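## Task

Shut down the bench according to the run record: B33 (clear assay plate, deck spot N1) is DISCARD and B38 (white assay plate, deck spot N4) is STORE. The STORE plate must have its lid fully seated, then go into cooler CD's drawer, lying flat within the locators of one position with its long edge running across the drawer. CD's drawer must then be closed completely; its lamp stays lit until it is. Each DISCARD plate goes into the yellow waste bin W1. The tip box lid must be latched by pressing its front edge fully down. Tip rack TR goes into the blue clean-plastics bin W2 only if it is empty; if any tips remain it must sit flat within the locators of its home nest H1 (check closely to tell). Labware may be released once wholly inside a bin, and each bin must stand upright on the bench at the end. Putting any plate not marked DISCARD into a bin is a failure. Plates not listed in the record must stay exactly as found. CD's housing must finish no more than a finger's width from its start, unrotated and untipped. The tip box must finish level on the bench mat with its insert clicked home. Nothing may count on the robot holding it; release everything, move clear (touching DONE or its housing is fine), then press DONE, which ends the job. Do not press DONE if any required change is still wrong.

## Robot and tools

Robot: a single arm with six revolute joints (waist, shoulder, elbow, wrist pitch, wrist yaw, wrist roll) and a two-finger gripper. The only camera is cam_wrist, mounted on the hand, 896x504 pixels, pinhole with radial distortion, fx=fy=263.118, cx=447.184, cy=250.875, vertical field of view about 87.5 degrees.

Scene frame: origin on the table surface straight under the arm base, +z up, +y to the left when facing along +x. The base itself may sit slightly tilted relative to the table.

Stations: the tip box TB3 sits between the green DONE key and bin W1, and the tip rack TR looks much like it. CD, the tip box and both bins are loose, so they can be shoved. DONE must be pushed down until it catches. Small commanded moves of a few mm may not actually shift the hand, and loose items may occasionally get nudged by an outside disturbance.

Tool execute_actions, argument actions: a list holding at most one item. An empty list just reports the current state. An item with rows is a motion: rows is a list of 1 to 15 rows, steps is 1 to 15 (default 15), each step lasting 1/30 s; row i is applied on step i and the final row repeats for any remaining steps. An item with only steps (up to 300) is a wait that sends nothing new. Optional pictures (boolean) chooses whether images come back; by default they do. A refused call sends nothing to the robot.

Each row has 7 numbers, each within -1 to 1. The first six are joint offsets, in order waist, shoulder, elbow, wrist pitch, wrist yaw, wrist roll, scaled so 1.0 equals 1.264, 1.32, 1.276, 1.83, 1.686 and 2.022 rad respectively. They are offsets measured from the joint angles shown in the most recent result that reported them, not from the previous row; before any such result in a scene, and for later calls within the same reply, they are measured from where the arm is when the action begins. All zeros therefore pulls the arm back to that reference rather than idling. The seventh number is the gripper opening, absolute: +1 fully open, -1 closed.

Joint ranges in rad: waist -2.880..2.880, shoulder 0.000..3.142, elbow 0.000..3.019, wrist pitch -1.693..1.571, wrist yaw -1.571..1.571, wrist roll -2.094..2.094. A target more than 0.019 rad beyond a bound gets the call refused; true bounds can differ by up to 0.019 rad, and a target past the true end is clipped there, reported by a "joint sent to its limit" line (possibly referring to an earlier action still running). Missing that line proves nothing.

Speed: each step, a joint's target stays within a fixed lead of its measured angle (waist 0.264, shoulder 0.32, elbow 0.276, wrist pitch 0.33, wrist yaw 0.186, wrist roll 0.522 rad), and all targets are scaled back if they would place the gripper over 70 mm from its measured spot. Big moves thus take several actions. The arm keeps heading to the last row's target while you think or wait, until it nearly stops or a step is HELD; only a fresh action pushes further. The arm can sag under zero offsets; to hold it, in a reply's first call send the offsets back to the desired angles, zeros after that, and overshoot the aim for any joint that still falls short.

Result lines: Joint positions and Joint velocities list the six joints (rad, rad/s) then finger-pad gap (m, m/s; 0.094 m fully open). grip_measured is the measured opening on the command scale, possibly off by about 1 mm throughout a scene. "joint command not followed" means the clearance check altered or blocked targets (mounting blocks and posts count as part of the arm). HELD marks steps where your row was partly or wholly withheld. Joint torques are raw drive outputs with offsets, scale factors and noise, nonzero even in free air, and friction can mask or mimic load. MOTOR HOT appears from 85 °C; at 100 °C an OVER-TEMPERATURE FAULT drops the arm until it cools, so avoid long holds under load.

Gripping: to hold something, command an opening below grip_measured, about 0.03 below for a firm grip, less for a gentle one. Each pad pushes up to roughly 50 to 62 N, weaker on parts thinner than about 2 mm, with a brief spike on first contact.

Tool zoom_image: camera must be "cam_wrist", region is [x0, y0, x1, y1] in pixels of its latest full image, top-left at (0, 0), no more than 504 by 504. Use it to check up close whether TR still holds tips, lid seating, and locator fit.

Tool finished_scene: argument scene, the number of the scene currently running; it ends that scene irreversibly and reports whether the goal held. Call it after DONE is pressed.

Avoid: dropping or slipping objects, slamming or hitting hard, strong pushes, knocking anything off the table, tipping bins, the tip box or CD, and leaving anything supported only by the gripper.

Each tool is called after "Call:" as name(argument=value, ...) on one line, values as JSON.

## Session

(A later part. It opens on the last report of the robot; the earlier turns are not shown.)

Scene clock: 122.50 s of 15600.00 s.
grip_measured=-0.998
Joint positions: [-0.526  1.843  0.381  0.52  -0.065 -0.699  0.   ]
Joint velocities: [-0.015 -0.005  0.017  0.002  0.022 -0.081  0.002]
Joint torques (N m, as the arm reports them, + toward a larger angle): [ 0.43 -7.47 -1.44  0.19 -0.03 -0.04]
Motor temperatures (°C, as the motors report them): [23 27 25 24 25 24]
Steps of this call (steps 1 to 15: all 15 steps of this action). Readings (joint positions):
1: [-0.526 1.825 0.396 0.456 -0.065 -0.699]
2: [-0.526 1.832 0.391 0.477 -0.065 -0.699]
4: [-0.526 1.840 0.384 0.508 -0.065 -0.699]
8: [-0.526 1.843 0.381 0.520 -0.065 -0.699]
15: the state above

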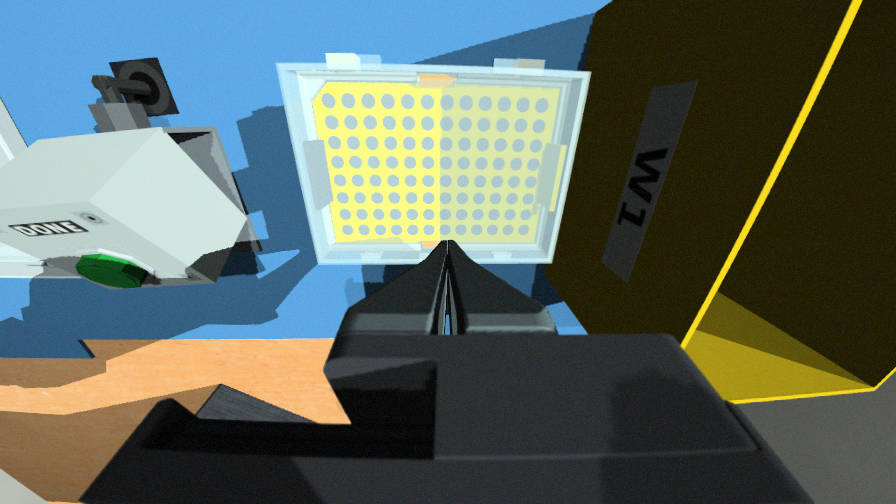

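Call:
execute_actions(actions=[{"rows":[[0,0.06,0.03,-0.02,0,0,-1],[0,0.06,0.03,-0.02,0,0,-1],[0,0.07,0.03,-0.02,0,0,-1]],"steps":10}])

Call:
execute_actions(actions=[{"rows":[[0,-0.05,0,-0.03,0,0,-1],[0,-0.1,0,-0.08,0,0,-1],[0,-0.2,0.04,-0.2,0,0,-1]]}], pictures=false)

Call:
execute_actions(actions=[{"rows":[[0.96,0,0.12,-0.1,0.32,0.57,-1]]}])

Call:
execute_actions(actions=[{"steps":25}])

Scene clock: 129.90 s of 15600.00 s.
grip_measured=-0.998
Joint positions: [-0.526  1.845  0.383  0.516 -0.066 -0.699  0.   ]
Joint velocities: [ 0.005 -0.005 -0.012 -0.002  0.037 -0.022  0.   ]
Joint torques (N m, as the arm reports them, + toward a larger angle): [ 0.69 -4.53  0.32 -0.97 -0.04 -0.09]
Motor temperatures (°C, as the motors report them): [23 27 25 24 25 24]
Steps of this call (steps 1 to 15: the robot went on to your last target; steps 16 to 90: nothing new was sent; then 4.07 s passed at rest; steps 91 to 100: all 10 steps of this action). Readings (joint positions):
91: [-0.526 1.844 0.382 0.517 -0.065 -0.699]
92: [-0.526 1.845 0.383 0.516 -0.066 -0.699]
94: [-0.526 1.845 0.383 0.516 -0.066 -0.699]
98: [-0.526 1.845 0.383 0.516 -0.066 -0.699]
100: the state above

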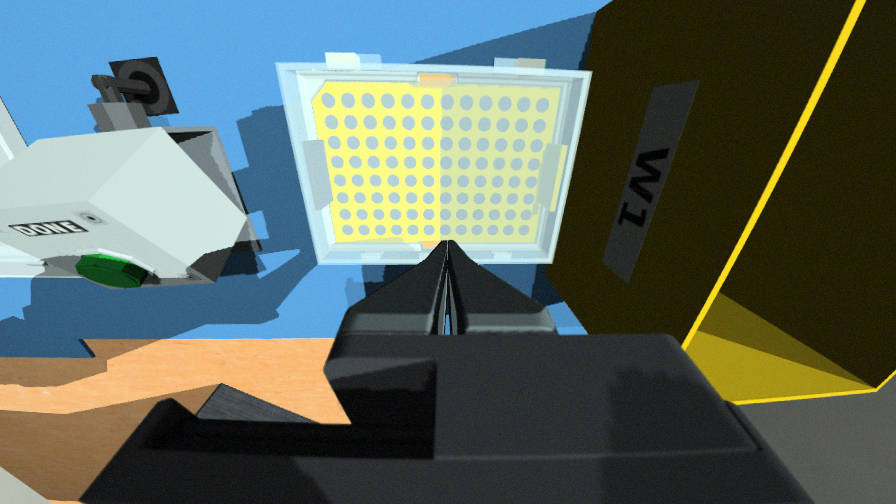

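Scene clock: 130.40 s of 15600.00 s.
grip_measured=-0.998
Joint positions: [-0.526  1.557  0.441  0.16  -0.066 -0.699  0.   ]
Joint velocities: [ 0.005  0.015  0.007 -0.056 -0.037 -0.007 -0.001]
Joint torques (N m, as the arm reports them, + toward a larger angle): [  0.06 -10.25   0.16  -0.05  -0.08  -0.1 ]
Motor temperatures (°C, as the motors report them): [23 27 25 24 25 24]
Steps of this call (steps 1 to 15: all 15 steps of this action). Readings (joint positions):
1: [-0.526 1.836 0.382 0.510 -0.066 -0.699]
2: [-0.526 1.818 0.382 0.477 -0.066 -0.699]
4: [-0.526 1.733 0.398 0.292 -0.066 -0.699]
8: [-0.526 1.574 0.425 0.175 -0.066 -0.699]
15: the state above

Scene clock: 130.90 s of 15600.00 s.
grip_measured=-0.998
Joint positions: [0.346 1.558 0.61  0.001 0.469 0.223 0.   ]
Joint velocities: [ 1.88  -0.005 -0.017 -0.012  0.066  0.901 -0.   ]
Joint torques (N m, as the arm reports them, + toward a larger angle): [  4.11 -13.53   2.55   0.15   0.16   0.01]
Motor temperatures (°C, as the motors report them): [23 27 25 24 25 24]
Steps of this call (steps 1 to 15: all 15 steps of this action). Readings (joint positions):
1: [-0.509 1.558 0.450 0.133 0.004 -0.641]
2: [-0.473 1.558 0.468 0.088 0.083 -0.569]
4: [-0.364 1.558 0.513 0.035 0.234 -0.426]
8: [-0.106 1.558 0.590 0.009 0.442 -0.136]
15: the state above

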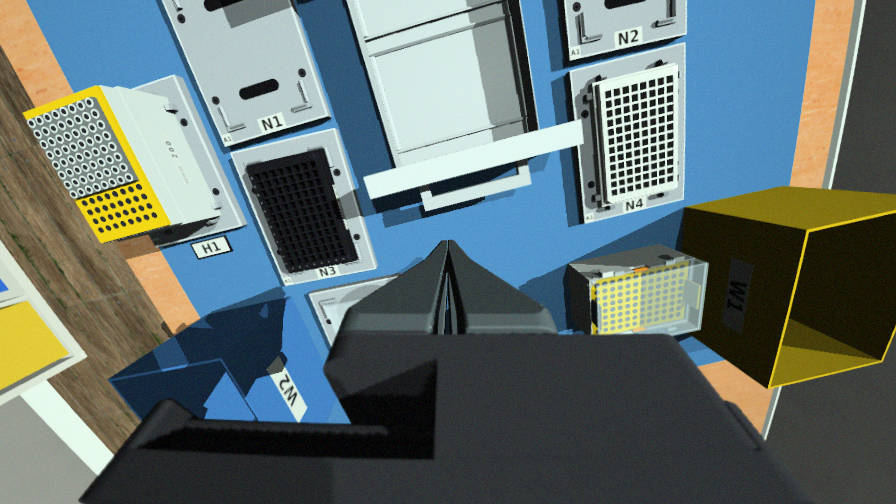

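Scene clock: 131.73 s of 15600.00 s.
grip_measured=-0.998
Joint positions: [ 0.69   1.558  0.603 -0.014  0.473  0.442  0.   ]
Joint velocities: [-0.005  0.005 -0.002 -0.017  0.037  0.022  0.001]
Joint torques (N m, as the arm reports them, + toward a larger angle): [  4.7  -11.29   4.21   0.08   0.12  -0.01]
Motor temperatures (°C, as the motors report them): [23 27 25 24 25 24]
Steps of this call (steps 1 to 25: the robot went on to your last target). Readings (joint positions):
1: [0.410 1.558 0.610 0.000 0.470 0.251]
2: [0.474 1.558 0.610 -0.000 0.470 0.276]
4: [0.600 1.558 0.610 -0.004 0.470 0.329]
8: [0.740 1.558 0.610 -0.011 0.469 0.394]
25: the state above

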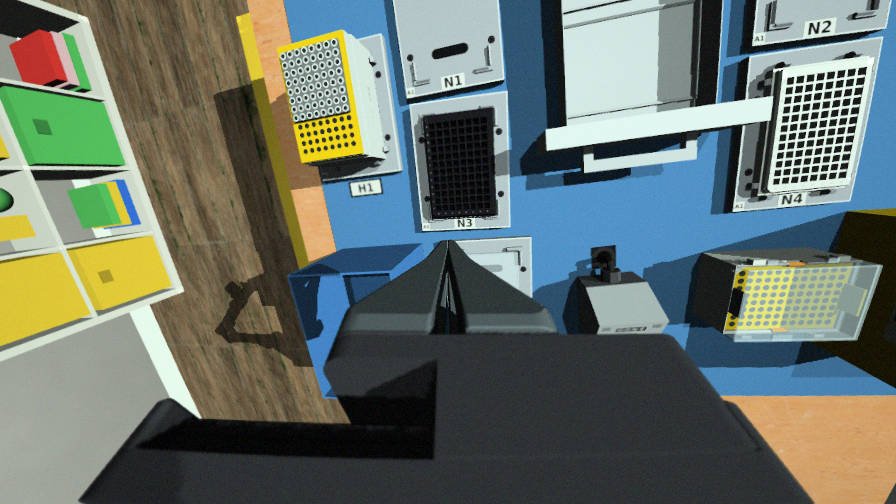

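Call:
execute_actions(actions=[{"rows":[[0,0.1,-0.025,-0.05,0,0,-1],[0,0.15,-0.025,-0.05,0,0,-1],[0,0.2,-0.025,-0.02,0,0,-1],[0,0.2,-0.025,-0.02,0,0,-1],[0,0.25,-0.025,0,0,0,-1],[0,0.25,-0.025,0.02,0,0,-1],[0,0.3,-0.025,0.04,0,0,-1],[0,0.3,-0.025,0.06,0,0,-1],[0,0.36,-0.025,0.11,0,-0.012,0],[0,0.36,-0.025,0.11,0,-0.012,1]]}], pictures=false)

Call:
execute_actions(actions=[{"steps":12}])

Scene clock: 135.80 s of 15600.00 s.
grip_measured=+0.907
Joint positions: [0.69  2.069 0.564 0.159 0.473 0.431 0.09 ]
Joint velocities: [-0.005 -0.044 -0.11   0.061 -0.022  0.037  0.186]
Joint torques (N m, as the arm reports them, + toward a larger angle): [  5.4  -15.29   0.31   0.73   0.08  -0.17]
Motor temperatures (°C, as the motors report them): [23 27 25 24 25 24]
Steps of this call (steps 1 to 30: the robot went on to your last target; steps 31 to 90: nothing new was sent; then 0.57 s passed at rest; steps 91 to 105: all 15 steps of this action). Readings (joint positions):
91: [0.690 1.564 0.602 -0.026 0.473 0.444]
92: [0.690 1.579 0.603 -0.041 0.473 0.444]
94: [0.690 1.645 0.602 -0.045 0.473 0.444]
98: [0.690 1.848 0.595 0.020 0.473 0.444]
105: the state above

Scene clock: 136.20 s of 15600.00 s.
grip_measured=+0.999
Joint positions: [0.69  2.052 0.565 0.177 0.473 0.429 0.094]
Joint velocities: [ 0.015 -0.015  0.007 -0.017 -0.007 -0.081 -0.001]
Joint torques (N m, as the arm reports them, + toward a larger angle): [  5.83 -13.36   0.27   0.31   0.06  -0.2 ]
Motor temperatures (°C, as the motors report them): [23 27 25 24 25 24]
Steps of this call (steps 1 to 12: the robot went on to your last target). Readings (joint positions):
1: [0.690 2.066 0.563 0.162 0.473 0.431]
2: [0.690 2.065 0.563 0.166 0.473 0.430]
4: [0.690 2.058 0.564 0.173 0.473 0.429]
8: [0.690 2.052 0.565 0.176 0.473 0.429]
12: the state above

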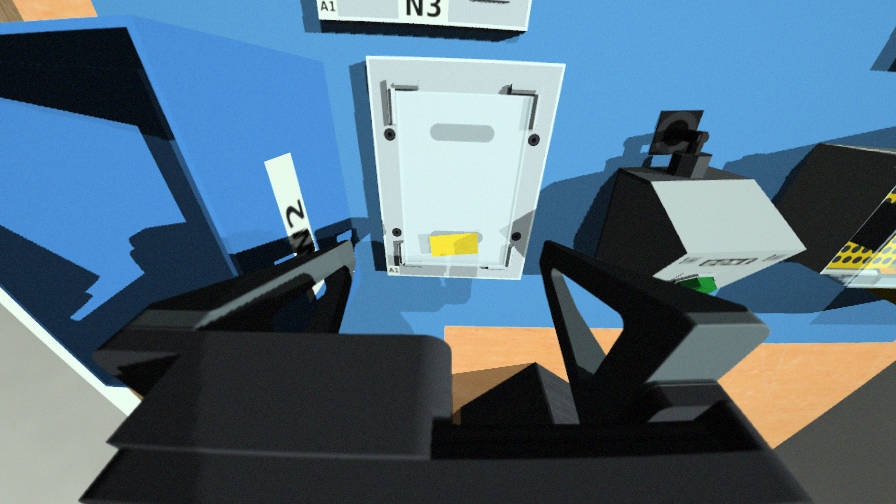

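Target [.615,2.25,.625,.35,.453,.36].

Call:
execute_actions(actions=[{"rows":[[-0.02,0.03,0.01,0.02,0,0,1],[-0.03,0.06,0.02,0.04,0,-0.01,1],[-0.04,0.09,0.03,0.06,0,-0.02,1],[-0.055,0.12,0.04,0.08,-0.01,-0.03,1],[-0.062,0.15,0.052,0.098,-0.012,-0.035,1]]}])

Scene clock: 139.60 s of 15600.00 s.
grip_measured=+0.999
Joint positions: [0.611 2.255 0.631 0.344 0.455 0.372 0.094]
Joint velocities: [-0.005  0.005  0.002  0.002  0.007 -0.022 -0.   ]
Joint torques (N m, as the arm reports them, + toward a larger angle): [  6.24 -14.03  -1.88   0.28   0.02  -0.24]
Motor temperatures (°C, as the motors report them): [23 27 25 24 25 24]
Steps of this call (steps 1 to 30: the robot went on to your last target; steps 31 to 87: nothing new was sent; steps 88 to 102: all 15 steps of this action). Readings (joint positions):
88: [0.689 2.053 0.565 0.181 0.473 0.428]
89: [0.686 2.059 0.565 0.195 0.473 0.427]
91: [0.671 2.097 0.580 0.249 0.466 0.414]
95: [0.623 2.224 0.634 0.338 0.455 0.387]
102: the state above

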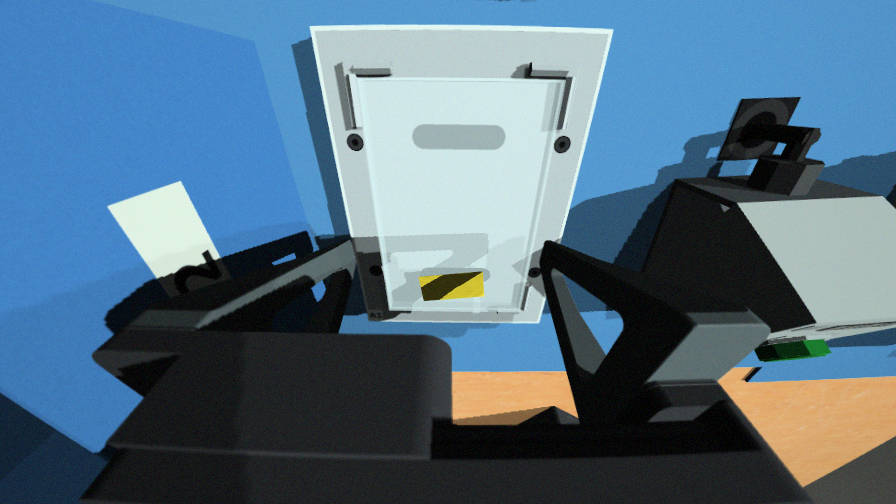

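Call:
execute_actions(actions=[{"rows":[[-0.03,0.02,0,0.01,0,-0.015,1],[-0.03,0.045,0.02,0.03,0,-0.015,1]]}])

Scene clock: 141.33 s of 15600.00 s.
grip_measured=+0.999
Joint positions: [0.581 2.296 0.651 0.388 0.455 0.353 0.094]
Joint velocities: [-0.005 -0.005 -0.022  0.002 -0.066 -0.051  0.001]
Joint torques (N m, as the arm reports them, + toward a larger angle): [  6.09 -11.42  -1.76   0.31   0.06  -0.17]
Motor temperatures (°C, as the motors report them): [23 27 25 24 25 24]
Steps of this call (steps 1 to 15: the robot went on to your last target; steps 16 to 37: nothing new was sent; steps 38 to 52: all 15 steps of this action). Readings (joint positions):
38: [0.610 2.256 0.631 0.346 0.455 0.365]
39: [0.606 2.259 0.632 0.354 0.455 0.363]
41: [0.595 2.274 0.641 0.376 0.455 0.359]
45: [0.581 2.295 0.651 0.387 0.455 0.355]
52: the state above

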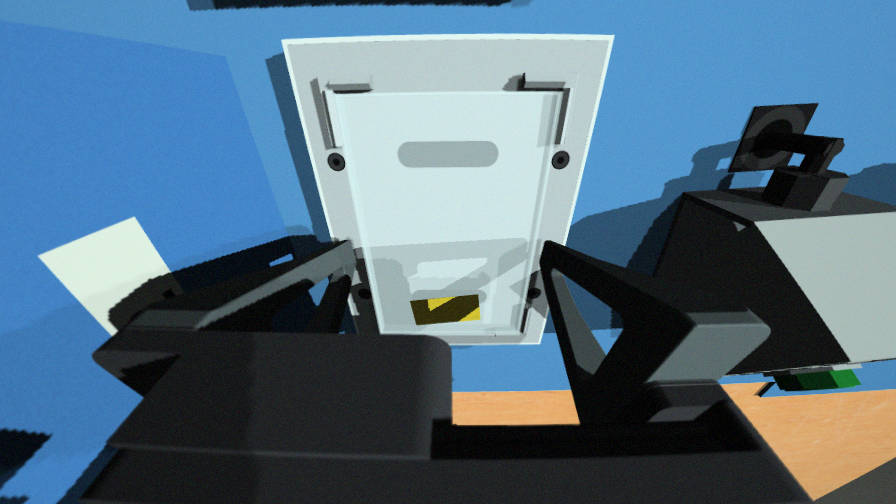

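Call:
execute_actions(actions=[{"rows":[[0,0.033,0,0.012,0,-0.012,1]],"steps":10}], pictures=false)

Call:
execute_actions(actions=[{"rows":[[0,0,0,0,0,0,0.85],[0,0,0,0,0,0,0.8],[0,0,0,0,0,0,0.75]],"steps":10}])

Scene clock: 143.83 s of 15600.00 s.
grip_measured=+0.999
Joint positions: [0.581 2.32  0.651 0.398 0.455 0.34  0.094]
Joint velocities: [-0.015  0.005 -0.002  0.017 -0.066  0.037  0.001]
Joint torques (N m, as the arm reports them, + toward a larger angle): [  6.06 -11.05  -2.43   0.37   0.1   -0.23]
Motor temperatures (°C, as the motors report them): [23 27 25 24 25 24]
Steps of this call (steps 1 to 15: the robot went on to your last target; steps 16 to 65: nothing new was sent; steps 66 to 75: all 10 steps of this action). Readings (joint positions):
66: [0.581 2.298 0.651 0.390 0.455 0.350]
67: [0.581 2.300 0.651 0.394 0.455 0.348]
69: [0.581 2.308 0.651 0.398 0.455 0.344]
73: [0.581 2.319 0.651 0.398 0.455 0.341]
75: the state above

Scene clock: 144.17 s of 15600.00 s.
grip_measured=+0.778
Joint positions: [0.581 2.32  0.651 0.398 0.455 0.34  0.084]
Joint velocities: [-0.005 -0.015 -0.022  0.012  0.022 -0.037 -0.   ]
Joint torques (N m, as the arm reports them, + toward a larger angle): [  6.12 -12.94  -2.27   0.03   0.08  -0.07]
Motor temperatures (°C, as the motors report them): [23 27 25 24 25 24]
Steps of this call (steps 1 to 10: all 10 steps of this action). Readings (joint positions):
1: [0.581 2.320 0.651 0.398 0.455 0.340]
2: [0.581 2.320 0.651 0.398 0.455 0.340]
4: [0.581 2.320 0.651 0.398 0.455 0.340]
8: [0.581 2.320 0.651 0.398 0.455 0.340]
10: the state above

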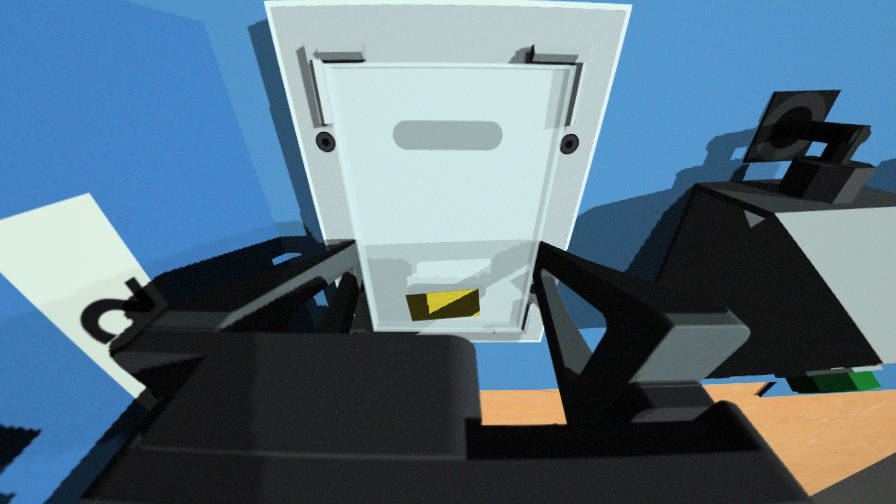

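Call:
execute_actions(actions=[{"rows":[[0.01,-0.03,-0.01,-0.01,0,0,0.75],[0.02,-0.05,-0.02,-0.025,0,0,0.75],[0.03,-0.08,-0.03,-0.04,0,0,0.75],[0.04,-0.11,-0.04,-0.06,0,0,0.75],[0.05,-0.14,-0.05,-0.08,0,0,0.75],[0.06,-0.17,-0.06,-0.1,0,0.02,0.75],[0.07,-0.21,-0.07,-0.125,0,0.03,0.75],[0.08,-0.25,-0.08,-0.15,0,0.03,0.75],[0.08,-0.3,-0.08,-0.18,0,0.03,0.75],[0.08,-0.35,-0.08,-0.22,0,0.03,0.75],[0.08,-0.4,-0.08,-0.25,0,0.03,0.75],[0.08,-0.5,-0.08,-0.32,0,0.03,0.75],[0.08,-0.6,-0.06,-0.4,0,0.03,0.75]]}], pictures=false)

Call:
execute_actions(actions=[{"steps":15}], pictures=false)

Call:
execute_actions(actions=[{"rows":[[-0.755,0.05,0.28,-0.01,-0.222,-0.43,0.75]]}], pictures=false)

Call:
execute_actions(actions=[{"steps":30}])

Scene clock: 152.27 s of 15600.00 s.
grip_measured=+0.778
Joint positions: [ 0.687  1.645  0.559 -0.221  0.454  0.382  0.084]
Joint velocities: [-0.005 -2.232  0.066 -1.57  -0.051 -0.037 -0.   ]
Joint torques (N m, as the arm reports them, + toward a larger angle): [ 4.48 -9.71  3.99  0.    0.11 -0.02]
Motor temperatures (°C, as the motors report them): [24 27 25 24 25 24]
Steps of this call (steps 1 to 15: the robot went on to your last target; steps 16 to 90: nothing new was sent; then 4.60 s passed at rest; steps 91 to 105: all 15 steps of this action). Readings (joint positions):
91: [0.581 2.319 0.651 0.396 0.455 0.340]
92: [0.581 2.315 0.651 0.387 0.455 0.340]
94: [0.590 2.286 0.644 0.349 0.454 0.340]
98: [0.639 2.129 0.591 0.211 0.454 0.360]
105: the state above

Scene clock: 152.77 s of 15600.00 s.
grip_measured=+0.778
Joint positions: [ 0.687  1.518  0.578 -0.327  0.455  0.39   0.084]
Joint velocities: [ 0.005 -0.005  0.012  0.012 -0.037 -0.022 -0.001]
Joint torques (N m, as the arm reports them, + toward a larger angle): [ 5.01 -9.47  4.11 -0.19  0.07  0.  ]
Motor temperatures (°C, as the motors report them): [24 27 25 24 25 24]
Steps of this call (steps 1 to 15: the robot went on to your last target). Readings (joint positions):
1: [0.687 1.577 0.561 -0.263 0.454 0.384]
2: [0.687 1.522 0.565 -0.287 0.455 0.385]
4: [0.687 1.467 0.573 -0.305 0.455 0.387]
8: [0.687 1.485 0.578 -0.319 0.455 0.389]
15: the state above

Scene clock: 153.27 s of 15600.00 s.
grip_measured=+0.778
Joint positions: [ 0.126  1.549  0.895 -0.339  0.087 -0.234  0.084]
Joint velocities: [-1.451 -0.005  0.183 -0.022 -0.051 -0.799 -0.   ]
Joint torques (N m, as the arm reports them, + toward a larger angle): [  4.03 -14.74   5.95   0.22  -0.17  -0.17]
Motor temperatures (°C, as the motors report them): [24 27 25 24 25 24]
Steps of this call (steps 1 to 15: all 15 steps of this action). Readings (joint positions):
1: [0.676 1.518 0.585 -0.330 0.410 0.353]
2: [0.654 1.523 0.600 -0.336 0.359 0.306]
4: [0.587 1.536 0.648 -0.339 0.264 0.217]
8: [0.438 1.549 0.766 -0.339 0.136 0.039]
15: the state above

Scene clock: 154.27 s of 15600.00 s.
grip_measured=+0.778
Joint positions: [-0.264  1.559  0.908 -0.339  0.082 -0.469  0.084]
Joint velocities: [ 0.005 -0.005  0.002  0.002  0.022  0.007  0.001]
Joint torques (N m, as the arm reports them, + toward a larger angle): [  1.54 -14.53   7.31  -0.25  -0.17  -0.23]
Motor temperatures (°C, as the motors report them): [24 27 25 24 25 24]
Steps of this call (steps 1 to 30: the robot went on to your last target). Readings (joint positions):
1: [0.077 1.549 0.901 -0.339 0.086 -0.258]
2: [0.027 1.549 0.904 -0.339 0.085 -0.280]
4: [-0.075 1.549 0.905 -0.339 0.085 -0.318]
8: [-0.266 1.555 0.908 -0.339 0.084 -0.400]
30: the state above

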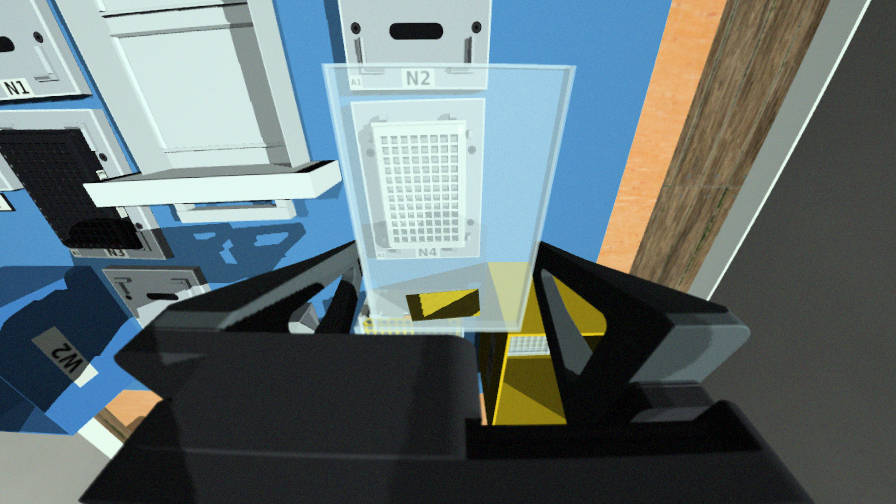

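Call:
execute_actions(actions=[{"rows":[[0,0.04,0,0.02,0,0,0.75],[0,0.08,0,0.04,0,0,0.75],[0,0.11,0,0.06,0,0,0.75],[0,0.14,0,0.08,0,0,0.75],[0,0.17,0,0.1,0,0,0.75],[0,0.2,0.02,0.12,0,0,0.75],[0,0.215,0.02,0.14,0,0,0.75]]}], pictures=false)

Call:
execute_actions(actions=[{"steps":8}])

Scene clock: 157.20 s of 15600.00 s.
grip_measured=+0.778
Joint positions: [-0.264  1.875  0.921 -0.102  0.082 -0.469  0.084]
Joint velocities: [-0.015 -0.103  0.051  0.129 -0.022 -0.022 -0.001]
Joint torques (N m, as the arm reports them, + toward a larger angle): [  2.44 -18.35   2.91   0.    -0.05  -0.11]
Motor temperatures (°C, as the motors report them): [23 27 26 24 25 24]
Steps of this call (steps 1 to 15: the robot went on to your last target; steps 16 to 73: nothing new was sent; steps 74 to 88: all 15 steps of this action). Readings (joint positions):
74: [-0.264 1.561 0.908 -0.335 0.082 -0.469]
75: [-0.264 1.568 0.908 -0.321 0.082 -0.469]
77: [-0.264 1.605 0.908 -0.261 0.082 -0.469]
81: [-0.264 1.760 0.919 -0.131 0.082 -0.469]
88: the state above

Scene clock: 157.47 s of 15600.00 s.
grip_measured=+0.778
Joint positions: [-0.264  1.866  0.921 -0.094  0.082 -0.469  0.084]
Joint velocities: [-0.015  0.005  0.002  0.002 -0.022 -0.022 -0.001]
Joint torques (N m, as the arm reports them, + toward a larger angle): [  2.58 -18.98   3.38   0.44  -0.05  -0.05]
Motor temperatures (°C, as the motors report them): [23 27 26 24 25 24]
Steps of this call (steps 1 to 8: the robot went on to your last target). Readings (joint positions):
1: [-0.264 1.872 0.921 -0.098 0.082 -0.469]
2: [-0.264 1.870 0.921 -0.096 0.082 -0.469]
4: [-0.264 1.867 0.921 -0.094 0.082 -0.469]
8: the state above

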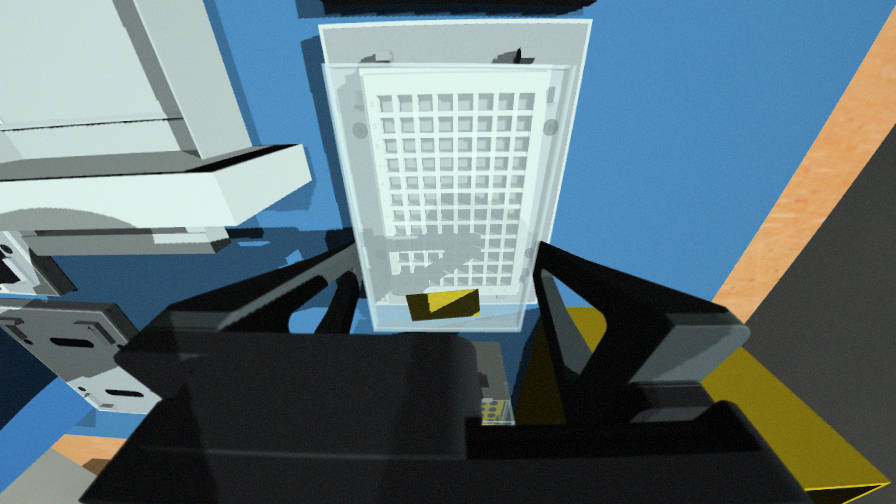

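Call:
execute_actions(actions=[{"rows":[[-0.012,0.042,0.012,0.037,0,-0.015,0.75]]}])

Scene clock: 159.73 s of 15600.00 s.
grip_measured=+0.778
Joint positions: [-0.269  1.899  0.925 -0.039  0.082 -0.488  0.084]
Joint velocities: [-0.015 -0.005 -0.007 -0.002 -0.066 -0.037  0.   ]
Joint torques (N m, as the arm reports them, + toward a larger angle): [  1.54 -15.03   2.55   0.3   -0.02  -0.17]
Motor temperatures (°C, as the motors report them): [23 27 26 24 25 24]
Steps of this call (steps 1 to 15: the robot went on to your last target; steps 16 to 53: nothing new was sent; steps 54 to 68: all 15 steps of this action). Readings (joint positions):
54: [-0.264 1.868 0.921 -0.084 0.082 -0.472]
55: [-0.264 1.872 0.922 -0.068 0.082 -0.475]
57: [-0.266 1.883 0.925 -0.046 0.082 -0.480]
61: [-0.269 1.897 0.925 -0.040 0.082 -0.486]
68: the state above

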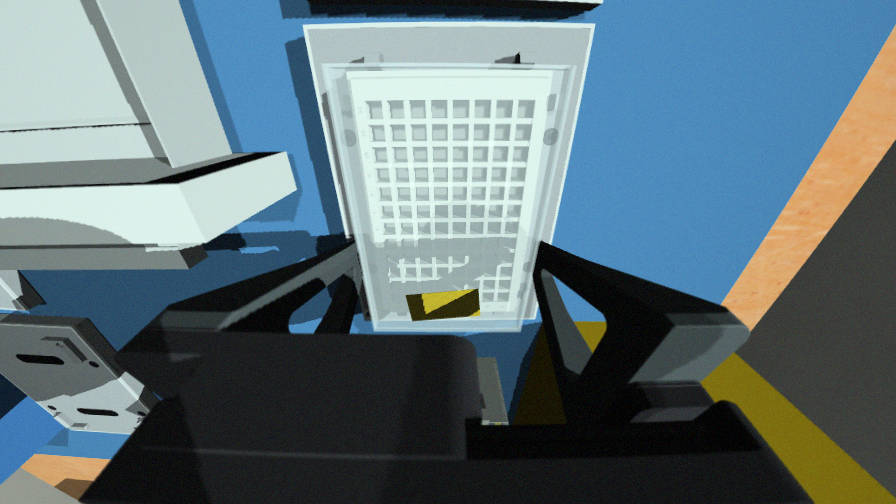

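Call:
execute_actions(actions=[{"rows":[[-0.012,0.034,0.024,0.018,0,-0.01,0.75]]}])

Scene clock: 162.20 s of 15600.00 s.
grip_measured=+0.778
Joint positions: [-0.273  1.917  0.939 -0.02   0.082 -0.496  0.084]
Joint velocities: [-0.005  0.005 -0.022  0.002 -0.051 -0.007 -0.001]
Joint torques (N m, as the arm reports them, + toward a larger angle): [  1.29 -15.34   3.34   0.48  -0.05  -0.19]
Motor temperatures (°C, as the motors report them): [23 27 26 24 25 24]
Steps of this call (steps 1 to 15: the robot went on to your last target; steps 16 to 59: nothing new was sent; steps 60 to 74: all 15 steps of this action). Readings (joint positions):
60: [-0.269 1.900 0.926 -0.035 0.082 -0.491]
61: [-0.270 1.903 0.928 -0.029 0.082 -0.492]
63: [-0.271 1.911 0.935 -0.022 0.082 -0.495]
67: [-0.273 1.917 0.939 -0.020 0.082 -0.496]
74: the state above

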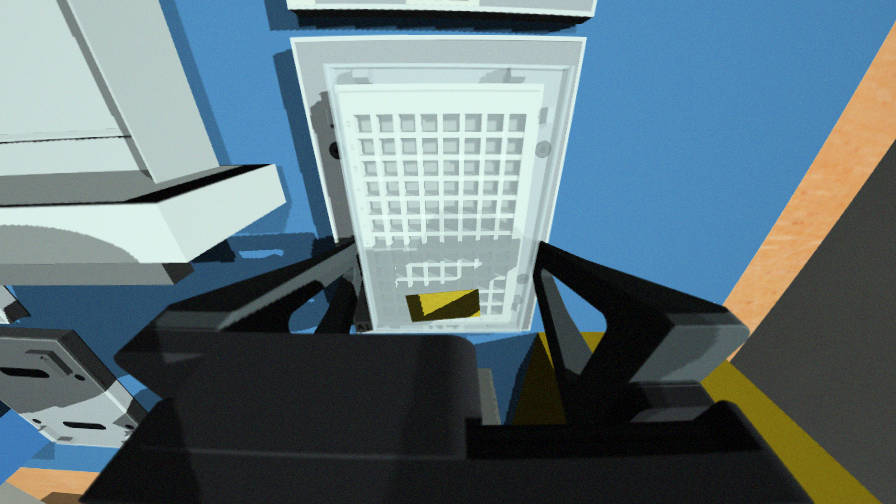

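Call:
execute_actions(actions=[{"rows":[[0,0.026,0,0,-0.006,0,0.75]]}])

Scene clock: 164.07 s of 15600.00 s.
grip_measured=+0.778
Joint positions: [-0.273  1.917  0.939 -0.02   0.076 -0.496  0.084]
Joint velocities: [-0.005 -0.005 -0.002 -0.007  0.007  0.051 -0.001]
Joint torques (N m, as the arm reports them, + toward a larger angle): [  2.07 -15.2    1.94   0.16  -0.13  -0.12]
Motor temperatures (°C, as the motors report them): [23 27 25 24 25 24]
Steps of this call (steps 1 to 15: the robot went on to your last target; steps 16 to 41: nothing new was sent; steps 42 to 56: all 15 steps of this action). Readings (joint positions):
42: [-0.273 1.917 0.939 -0.020 0.079 -0.496]
43: [-0.273 1.917 0.939 -0.020 0.077 -0.496]
45: [-0.273 1.917 0.939 -0.020 0.076 -0.496]
49: [-0.273 1.917 0.939 -0.020 0.076 -0.496]
56: the state above

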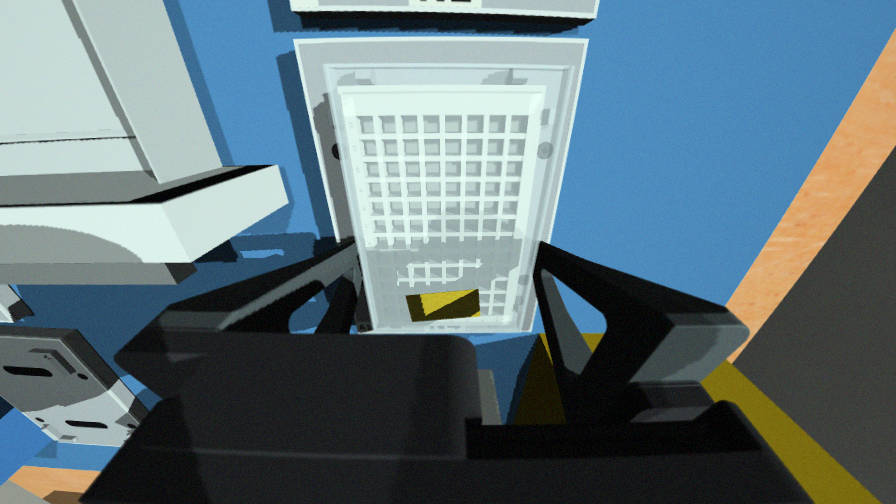

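Call:
execute_actions(actions=[{"rows":[[0,0,0,-0.015,0,-0.01,0.75]],"steps":10}])

Call:
execute_actions(actions=[{"rows":[[0,0.034,0.012,0.014,0,0,0.75]]}])

Scene clock: 166.77 s of 15600.00 s.
grip_measured=+0.778
Joint positions: [-0.273  1.917  0.939 -0.037  0.076 -0.505  0.084]
Joint velocities: [ 0.005  0.005 -0.012  0.002 -0.066 -0.022  0.   ]
Joint torques (N m, as the arm reports them, + toward a larger angle): [  1.97 -17.43   1.96  -0.07  -0.04  -0.15]
Motor temperatures (°C, as the motors report them): [23 27 25 24 25 24]
Steps of this call (steps 1 to 15: the robot went on to your last target; steps 16 to 71: nothing new was sent; steps 72 to 81: all 10 steps of this action). Readings (joint positions):
72: [-0.273 1.917 0.939 -0.023 0.076 -0.497]
73: [-0.273 1.917 0.939 -0.027 0.076 -0.499]
75: [-0.273 1.917 0.939 -0.034 0.076 -0.501]
79: [-0.273 1.917 0.939 -0.037 0.076 -0.504]
81: the state above

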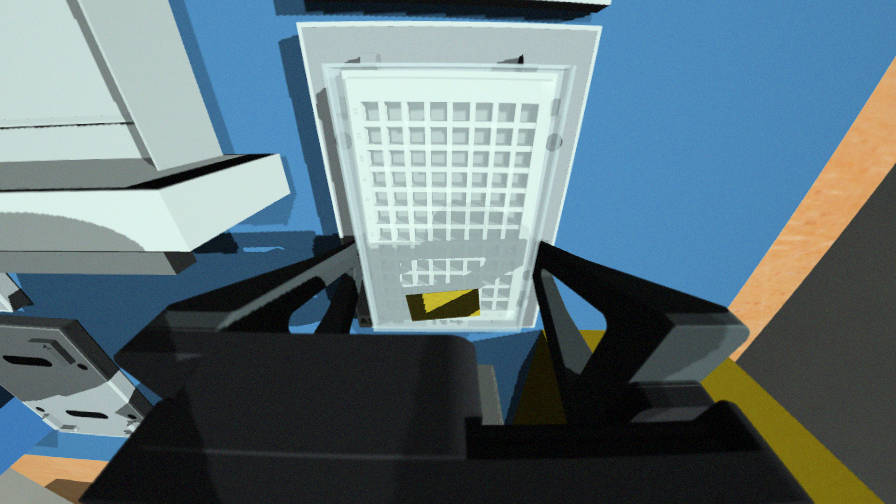

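Scene clock: 167.27 s of 15600.00 s.
grip_measured=+0.778
Joint positions: [-0.273  1.933  0.94  -0.022  0.077 -0.505  0.084]
Joint velocities: [-0.005 -0.005  0.002 -0.002  0.007  0.022 -0.001]
Joint torques (N m, as the arm reports them, + toward a larger angle): [  2.04 -15.     3.13   0.34  -0.08  -0.07]
Motor temperatures (°C, as the motors report them): [23 27 25 24 25 24]
Steps of this call (steps 1 to 15: all 15 steps of this action). Readings (joint positions):
1: [-0.273 1.917 0.939 -0.036 0.076 -0.505]
2: [-0.273 1.920 0.940 -0.031 0.076 -0.505]
4: [-0.273 1.926 0.940 -0.027 0.076 -0.505]
8: [-0.273 1.933 0.940 -0.022 0.077 -0.505]
15: the state above

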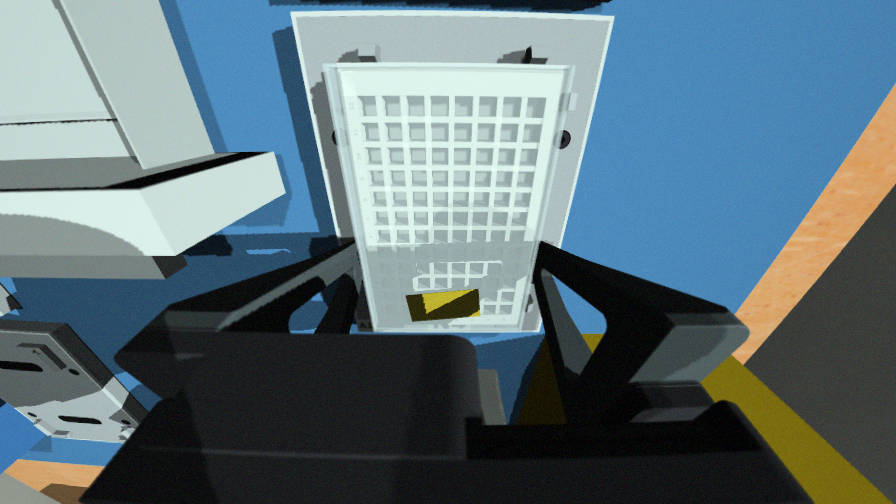

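Call:
execute_actions(actions=[{"rows":[[0,0,0,0.013,0.003,0,0.75],[0,0,0,0.013,0.003,0,0.75],[0,0,0,0.013,0.003,0,0.75],[0,0,0,0.013,0.003,0,0.75],[0,0.034,0.015,0.021,0.003,0,0.75]]}])

Scene clock: 169.57 s of 15600.00 s.
grip_measured=+0.778
Joint positions: [-0.273  1.936  0.94  -0.007  0.079 -0.505  0.084]
Joint velocities: [-0.015  0.005 -0.012  0.002 -0.022 -0.007  0.001]
Joint torques (N m, as the arm reports them, + toward a larger angle): [  2.   -14.33   3.17   1.02   0.04  -0.09]
Motor temperatures (°C, as the motors report them): [23 27 25 24 25 24]
Steps of this call (steps 1 to 15: the robot went on to your last target; steps 16 to 54: nothing new was sent; steps 55 to 69: all 15 steps of this action). Readings (joint positions):
55: [-0.273 1.933 0.940 -0.020 0.078 -0.505]
56: [-0.273 1.933 0.940 -0.018 0.079 -0.505]
58: [-0.273 1.933 0.940 -0.016 0.079 -0.505]
62: [-0.273 1.936 0.940 -0.007 0.079 -0.505]
69: the state above

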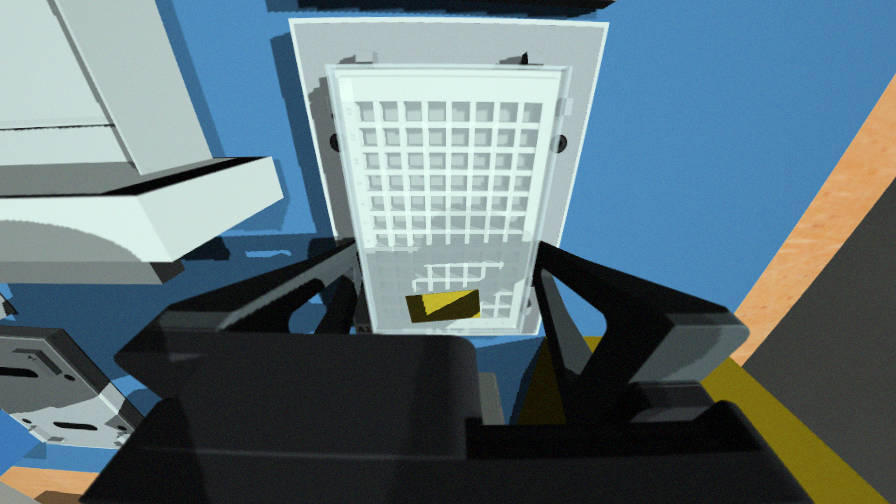

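Engaged at the near wall; release.

Call:
execute_actions(actions=[{"rows":[[0,0,0,0,0,0,0.75],[0,0,0,0,0,0,0.8],[0,0,0,0,0,0,0.97]]}])

Call:
zoom_image(camera="cam_wrist", region=[270,10,630,350])

Scene clock: 172.40 s of 15600.00 s.
grip_measured=+0.969
Joint positions: [-0.273  1.936  0.94  -0.008  0.079 -0.505  0.092]
Joint velocities: [-0.015 -0.024 -0.002 -0.017 -0.022 -0.022 -0.001]
Joint torques (N m, as the arm reports them, + toward a larger angle): [  2.23 -18.02   1.86   0.1    0.    -0.05]
Motor temperatures (°C, as the motors report them): [23 27 25 24 25 24]
Steps of this call (steps 1 to 15: the robot went on to your last target; steps 16 to 70: nothing new was sent; steps 71 to 85: all 15 steps of this action). Readings (joint positions):
71: [-0.273 1.936 0.940 -0.007 0.079 -0.505]
72: [-0.273 1.936 0.940 -0.008 0.079 -0.505]
74: [-0.273 1.936 0.940 -0.008 0.079 -0.505]
78: [-0.273 1.936 0.940 -0.008 0.079 -0.505]
85: the state above

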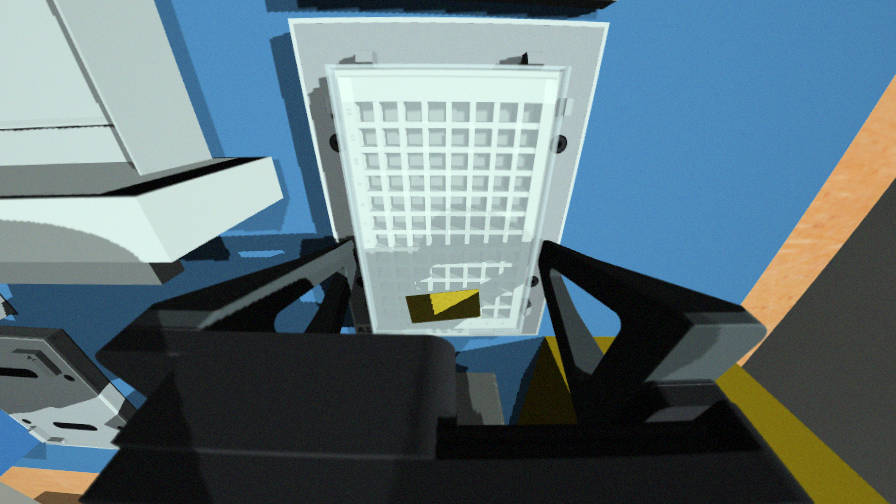

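Region (270, 10, 630, 350) of cam_wrist's 896x504 image, scaled by 1.400, with more detail than that image has.

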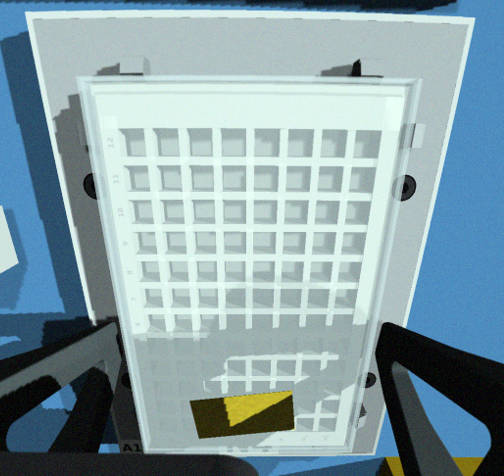

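Call:
execute_actions(actions=[{"rows":[[0,0,0,0,0,0,0.76],[0,0,0,0,0,0,0.76],[0,0,0,0,0,0,0.76],[0,0,0,0,0,0,0.76],[0,0,0,0,0,0,0.76],[0,0,0,0,0.003,-0.017,0.76]]}], pictures=false)

Call:
execute_actions(actions=[{"rows":[[0,0.038,0.02,0.01,0,0,0.76]]}])

Call:
zoom_image(camera="cam_wrist", region=[270,10,630,350])

Scene clock: 177.17 s of 15600.00 s.
grip_measured=+0.780
Joint positions: [-0.273  1.936  0.94  -0.008  0.081 -0.521  0.084]
Joint velocities: [ 0.005  0.005  0.007 -0.002 -0.007  0.066 -0.   ]
Joint torques (N m, as the arm reports them, + toward a larger angle): [  1.99 -17.04   1.66   0.05   0.07  -0.29]
Motor temperatures (°C, as the motors report them): [23 27 25 24 25 24]
Steps of this call (steps 1 to 15: the robot went on to your last target; steps 16 to 90: nothing new was sent; then 1.27 s passed at rest; steps 91 to 105: all 15 steps of this action). Readings (joint positions):
91: [-0.273 1.936 0.940 -0.008 0.079 -0.505]
92: [-0.273 1.936 0.940 -0.008 0.079 -0.505]
94: [-0.273 1.936 0.940 -0.008 0.079 -0.505]
98: [-0.273 1.936 0.940 -0.008 0.081 -0.516]
105: the state above

Scene clock: 177.67 s of 15600.00 s.
grip_measured=+0.780
Joint positions: [-0.273  1.937  0.94  -0.007  0.081 -0.521  0.084]
Joint velocities: [-0.005 -0.005 -0.022 -0.012 -0.022 -0.007 -0.   ]
Joint torques (N m, as the arm reports them, + toward a larger angle): [  2.4  -13.65   3.93   0.55  -0.05  -0.06]
Motor temperatures (°C, as the motors report them): [23 27 25 24 25 24]
Steps of this call (steps 1 to 15: all 15 steps of this action). Readings (joint positions):
1: [-0.273 1.936 0.940 -0.007 0.081 -0.521]
2: [-0.273 1.937 0.940 -0.007 0.081 -0.521]
4: [-0.273 1.937 0.940 -0.007 0.081 -0.521]
8: [-0.273 1.937 0.940 -0.007 0.081 -0.521]
15: the state above

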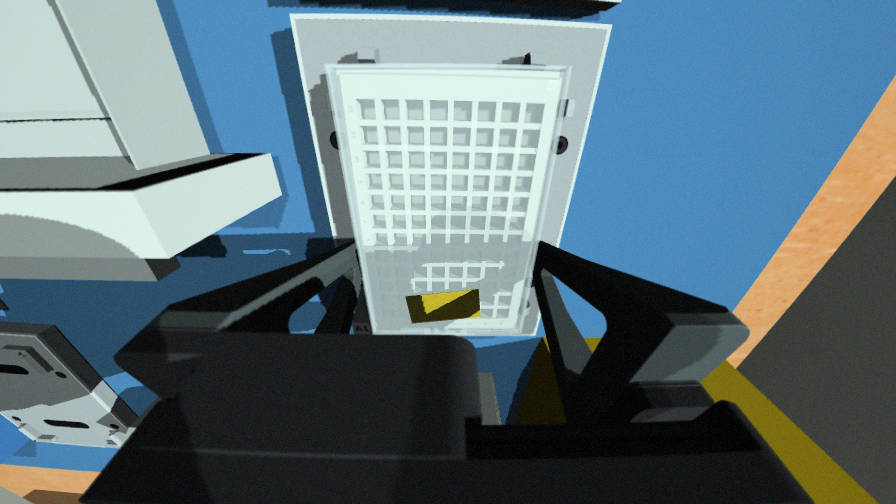

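Region (270, 10, 630, 350) of cam_wrist's 896x504 image, scaled by 1.400, with more detail than that image has.

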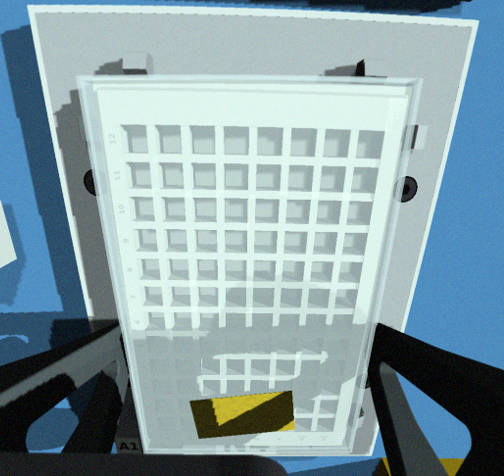

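Call:
execute_actions(actions=[{"rows":[[0,-0.015,0,0.011,-0.005,0.019,0.76]]}], pictures=false)

Call:
execute_actions(actions=[{"rows":[[0,0,0,0,0,0,0.97]]}])

Call:
zoom_image(camera="cam_wrist", region=[270,10,630,350])

Scene clock: 181.07 s of 15600.00 s.
grip_measured=+0.780
Joint positions: [-0.273  1.936  0.94  -0.006  0.078 -0.499  0.084]
Joint velocities: [-0.005  0.005 -0.012  0.002  0.037  0.007 -0.001]
Joint torques (N m, as the arm reports them, + toward a larger angle): [  2.2  -18.96   1.65   0.85  -0.21   0.07]
Motor temperatures (°C, as the motors report them): [23 27 25 24 25 24]
Steps of this call (steps 1 to 15: the robot went on to your last target; steps 16 to 87: nothing new was sent; steps 88 to 102: all 15 steps of this action). Readings (joint positions):
88: [-0.273 1.936 0.940 -0.007 0.079 -0.517]
89: [-0.273 1.936 0.940 -0.007 0.078 -0.511]
91: [-0.273 1.936 0.940 -0.006 0.078 -0.504]
95: [-0.273 1.936 0.940 -0.006 0.078 -0.500]
102: the state above

Scene clock: 181.57 s of 15600.00 s.
grip_measured=+0.969
Joint positions: [-0.273  1.936  0.94  -0.006  0.078 -0.499  0.092]
Joint velocities: [-0.024  0.005 -0.002 -0.017  0.051 -0.081 -0.001]
Joint torques (N m, as the arm reports them, + toward a larger angle): [  1.42 -17.57   1.75   0.06  -0.06  -0.05]
Motor temperatures (°C, as the motors report them): [23 27 25 24 25 24]
Steps of this call (steps 1 to 15: all 15 steps of this action). Readings (joint positions):
1: [-0.273 1.936 0.940 -0.006 0.078 -0.499]
2: [-0.273 1.936 0.940 -0.006 0.078 -0.499]
4: [-0.273 1.936 0.940 -0.006 0.078 -0.499]
8: [-0.273 1.936 0.940 -0.006 0.078 -0.499]
15: the state above

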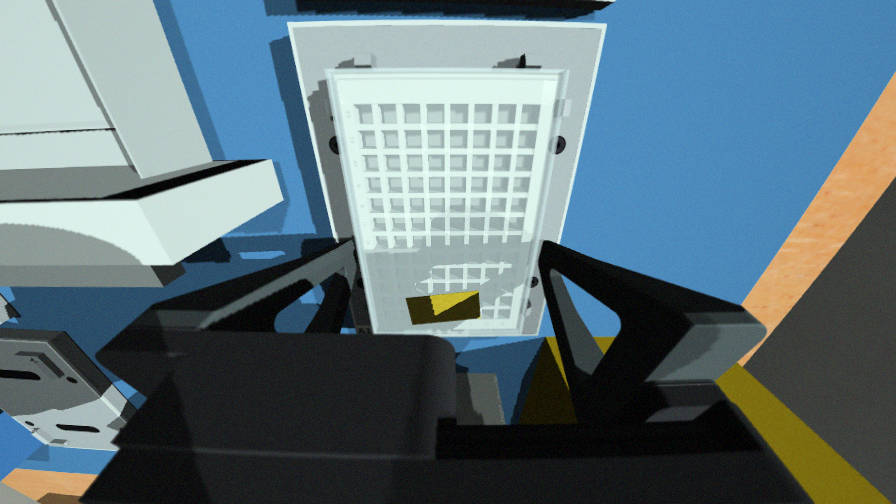

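Region (270, 10, 630, 350) of cam_wrist's 896x504 image, scaled by 1.400, with more detail than that image has.

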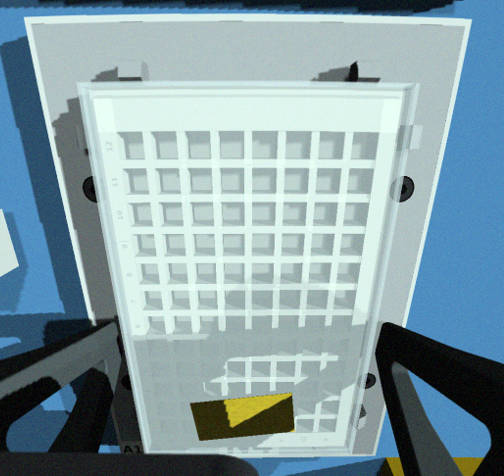

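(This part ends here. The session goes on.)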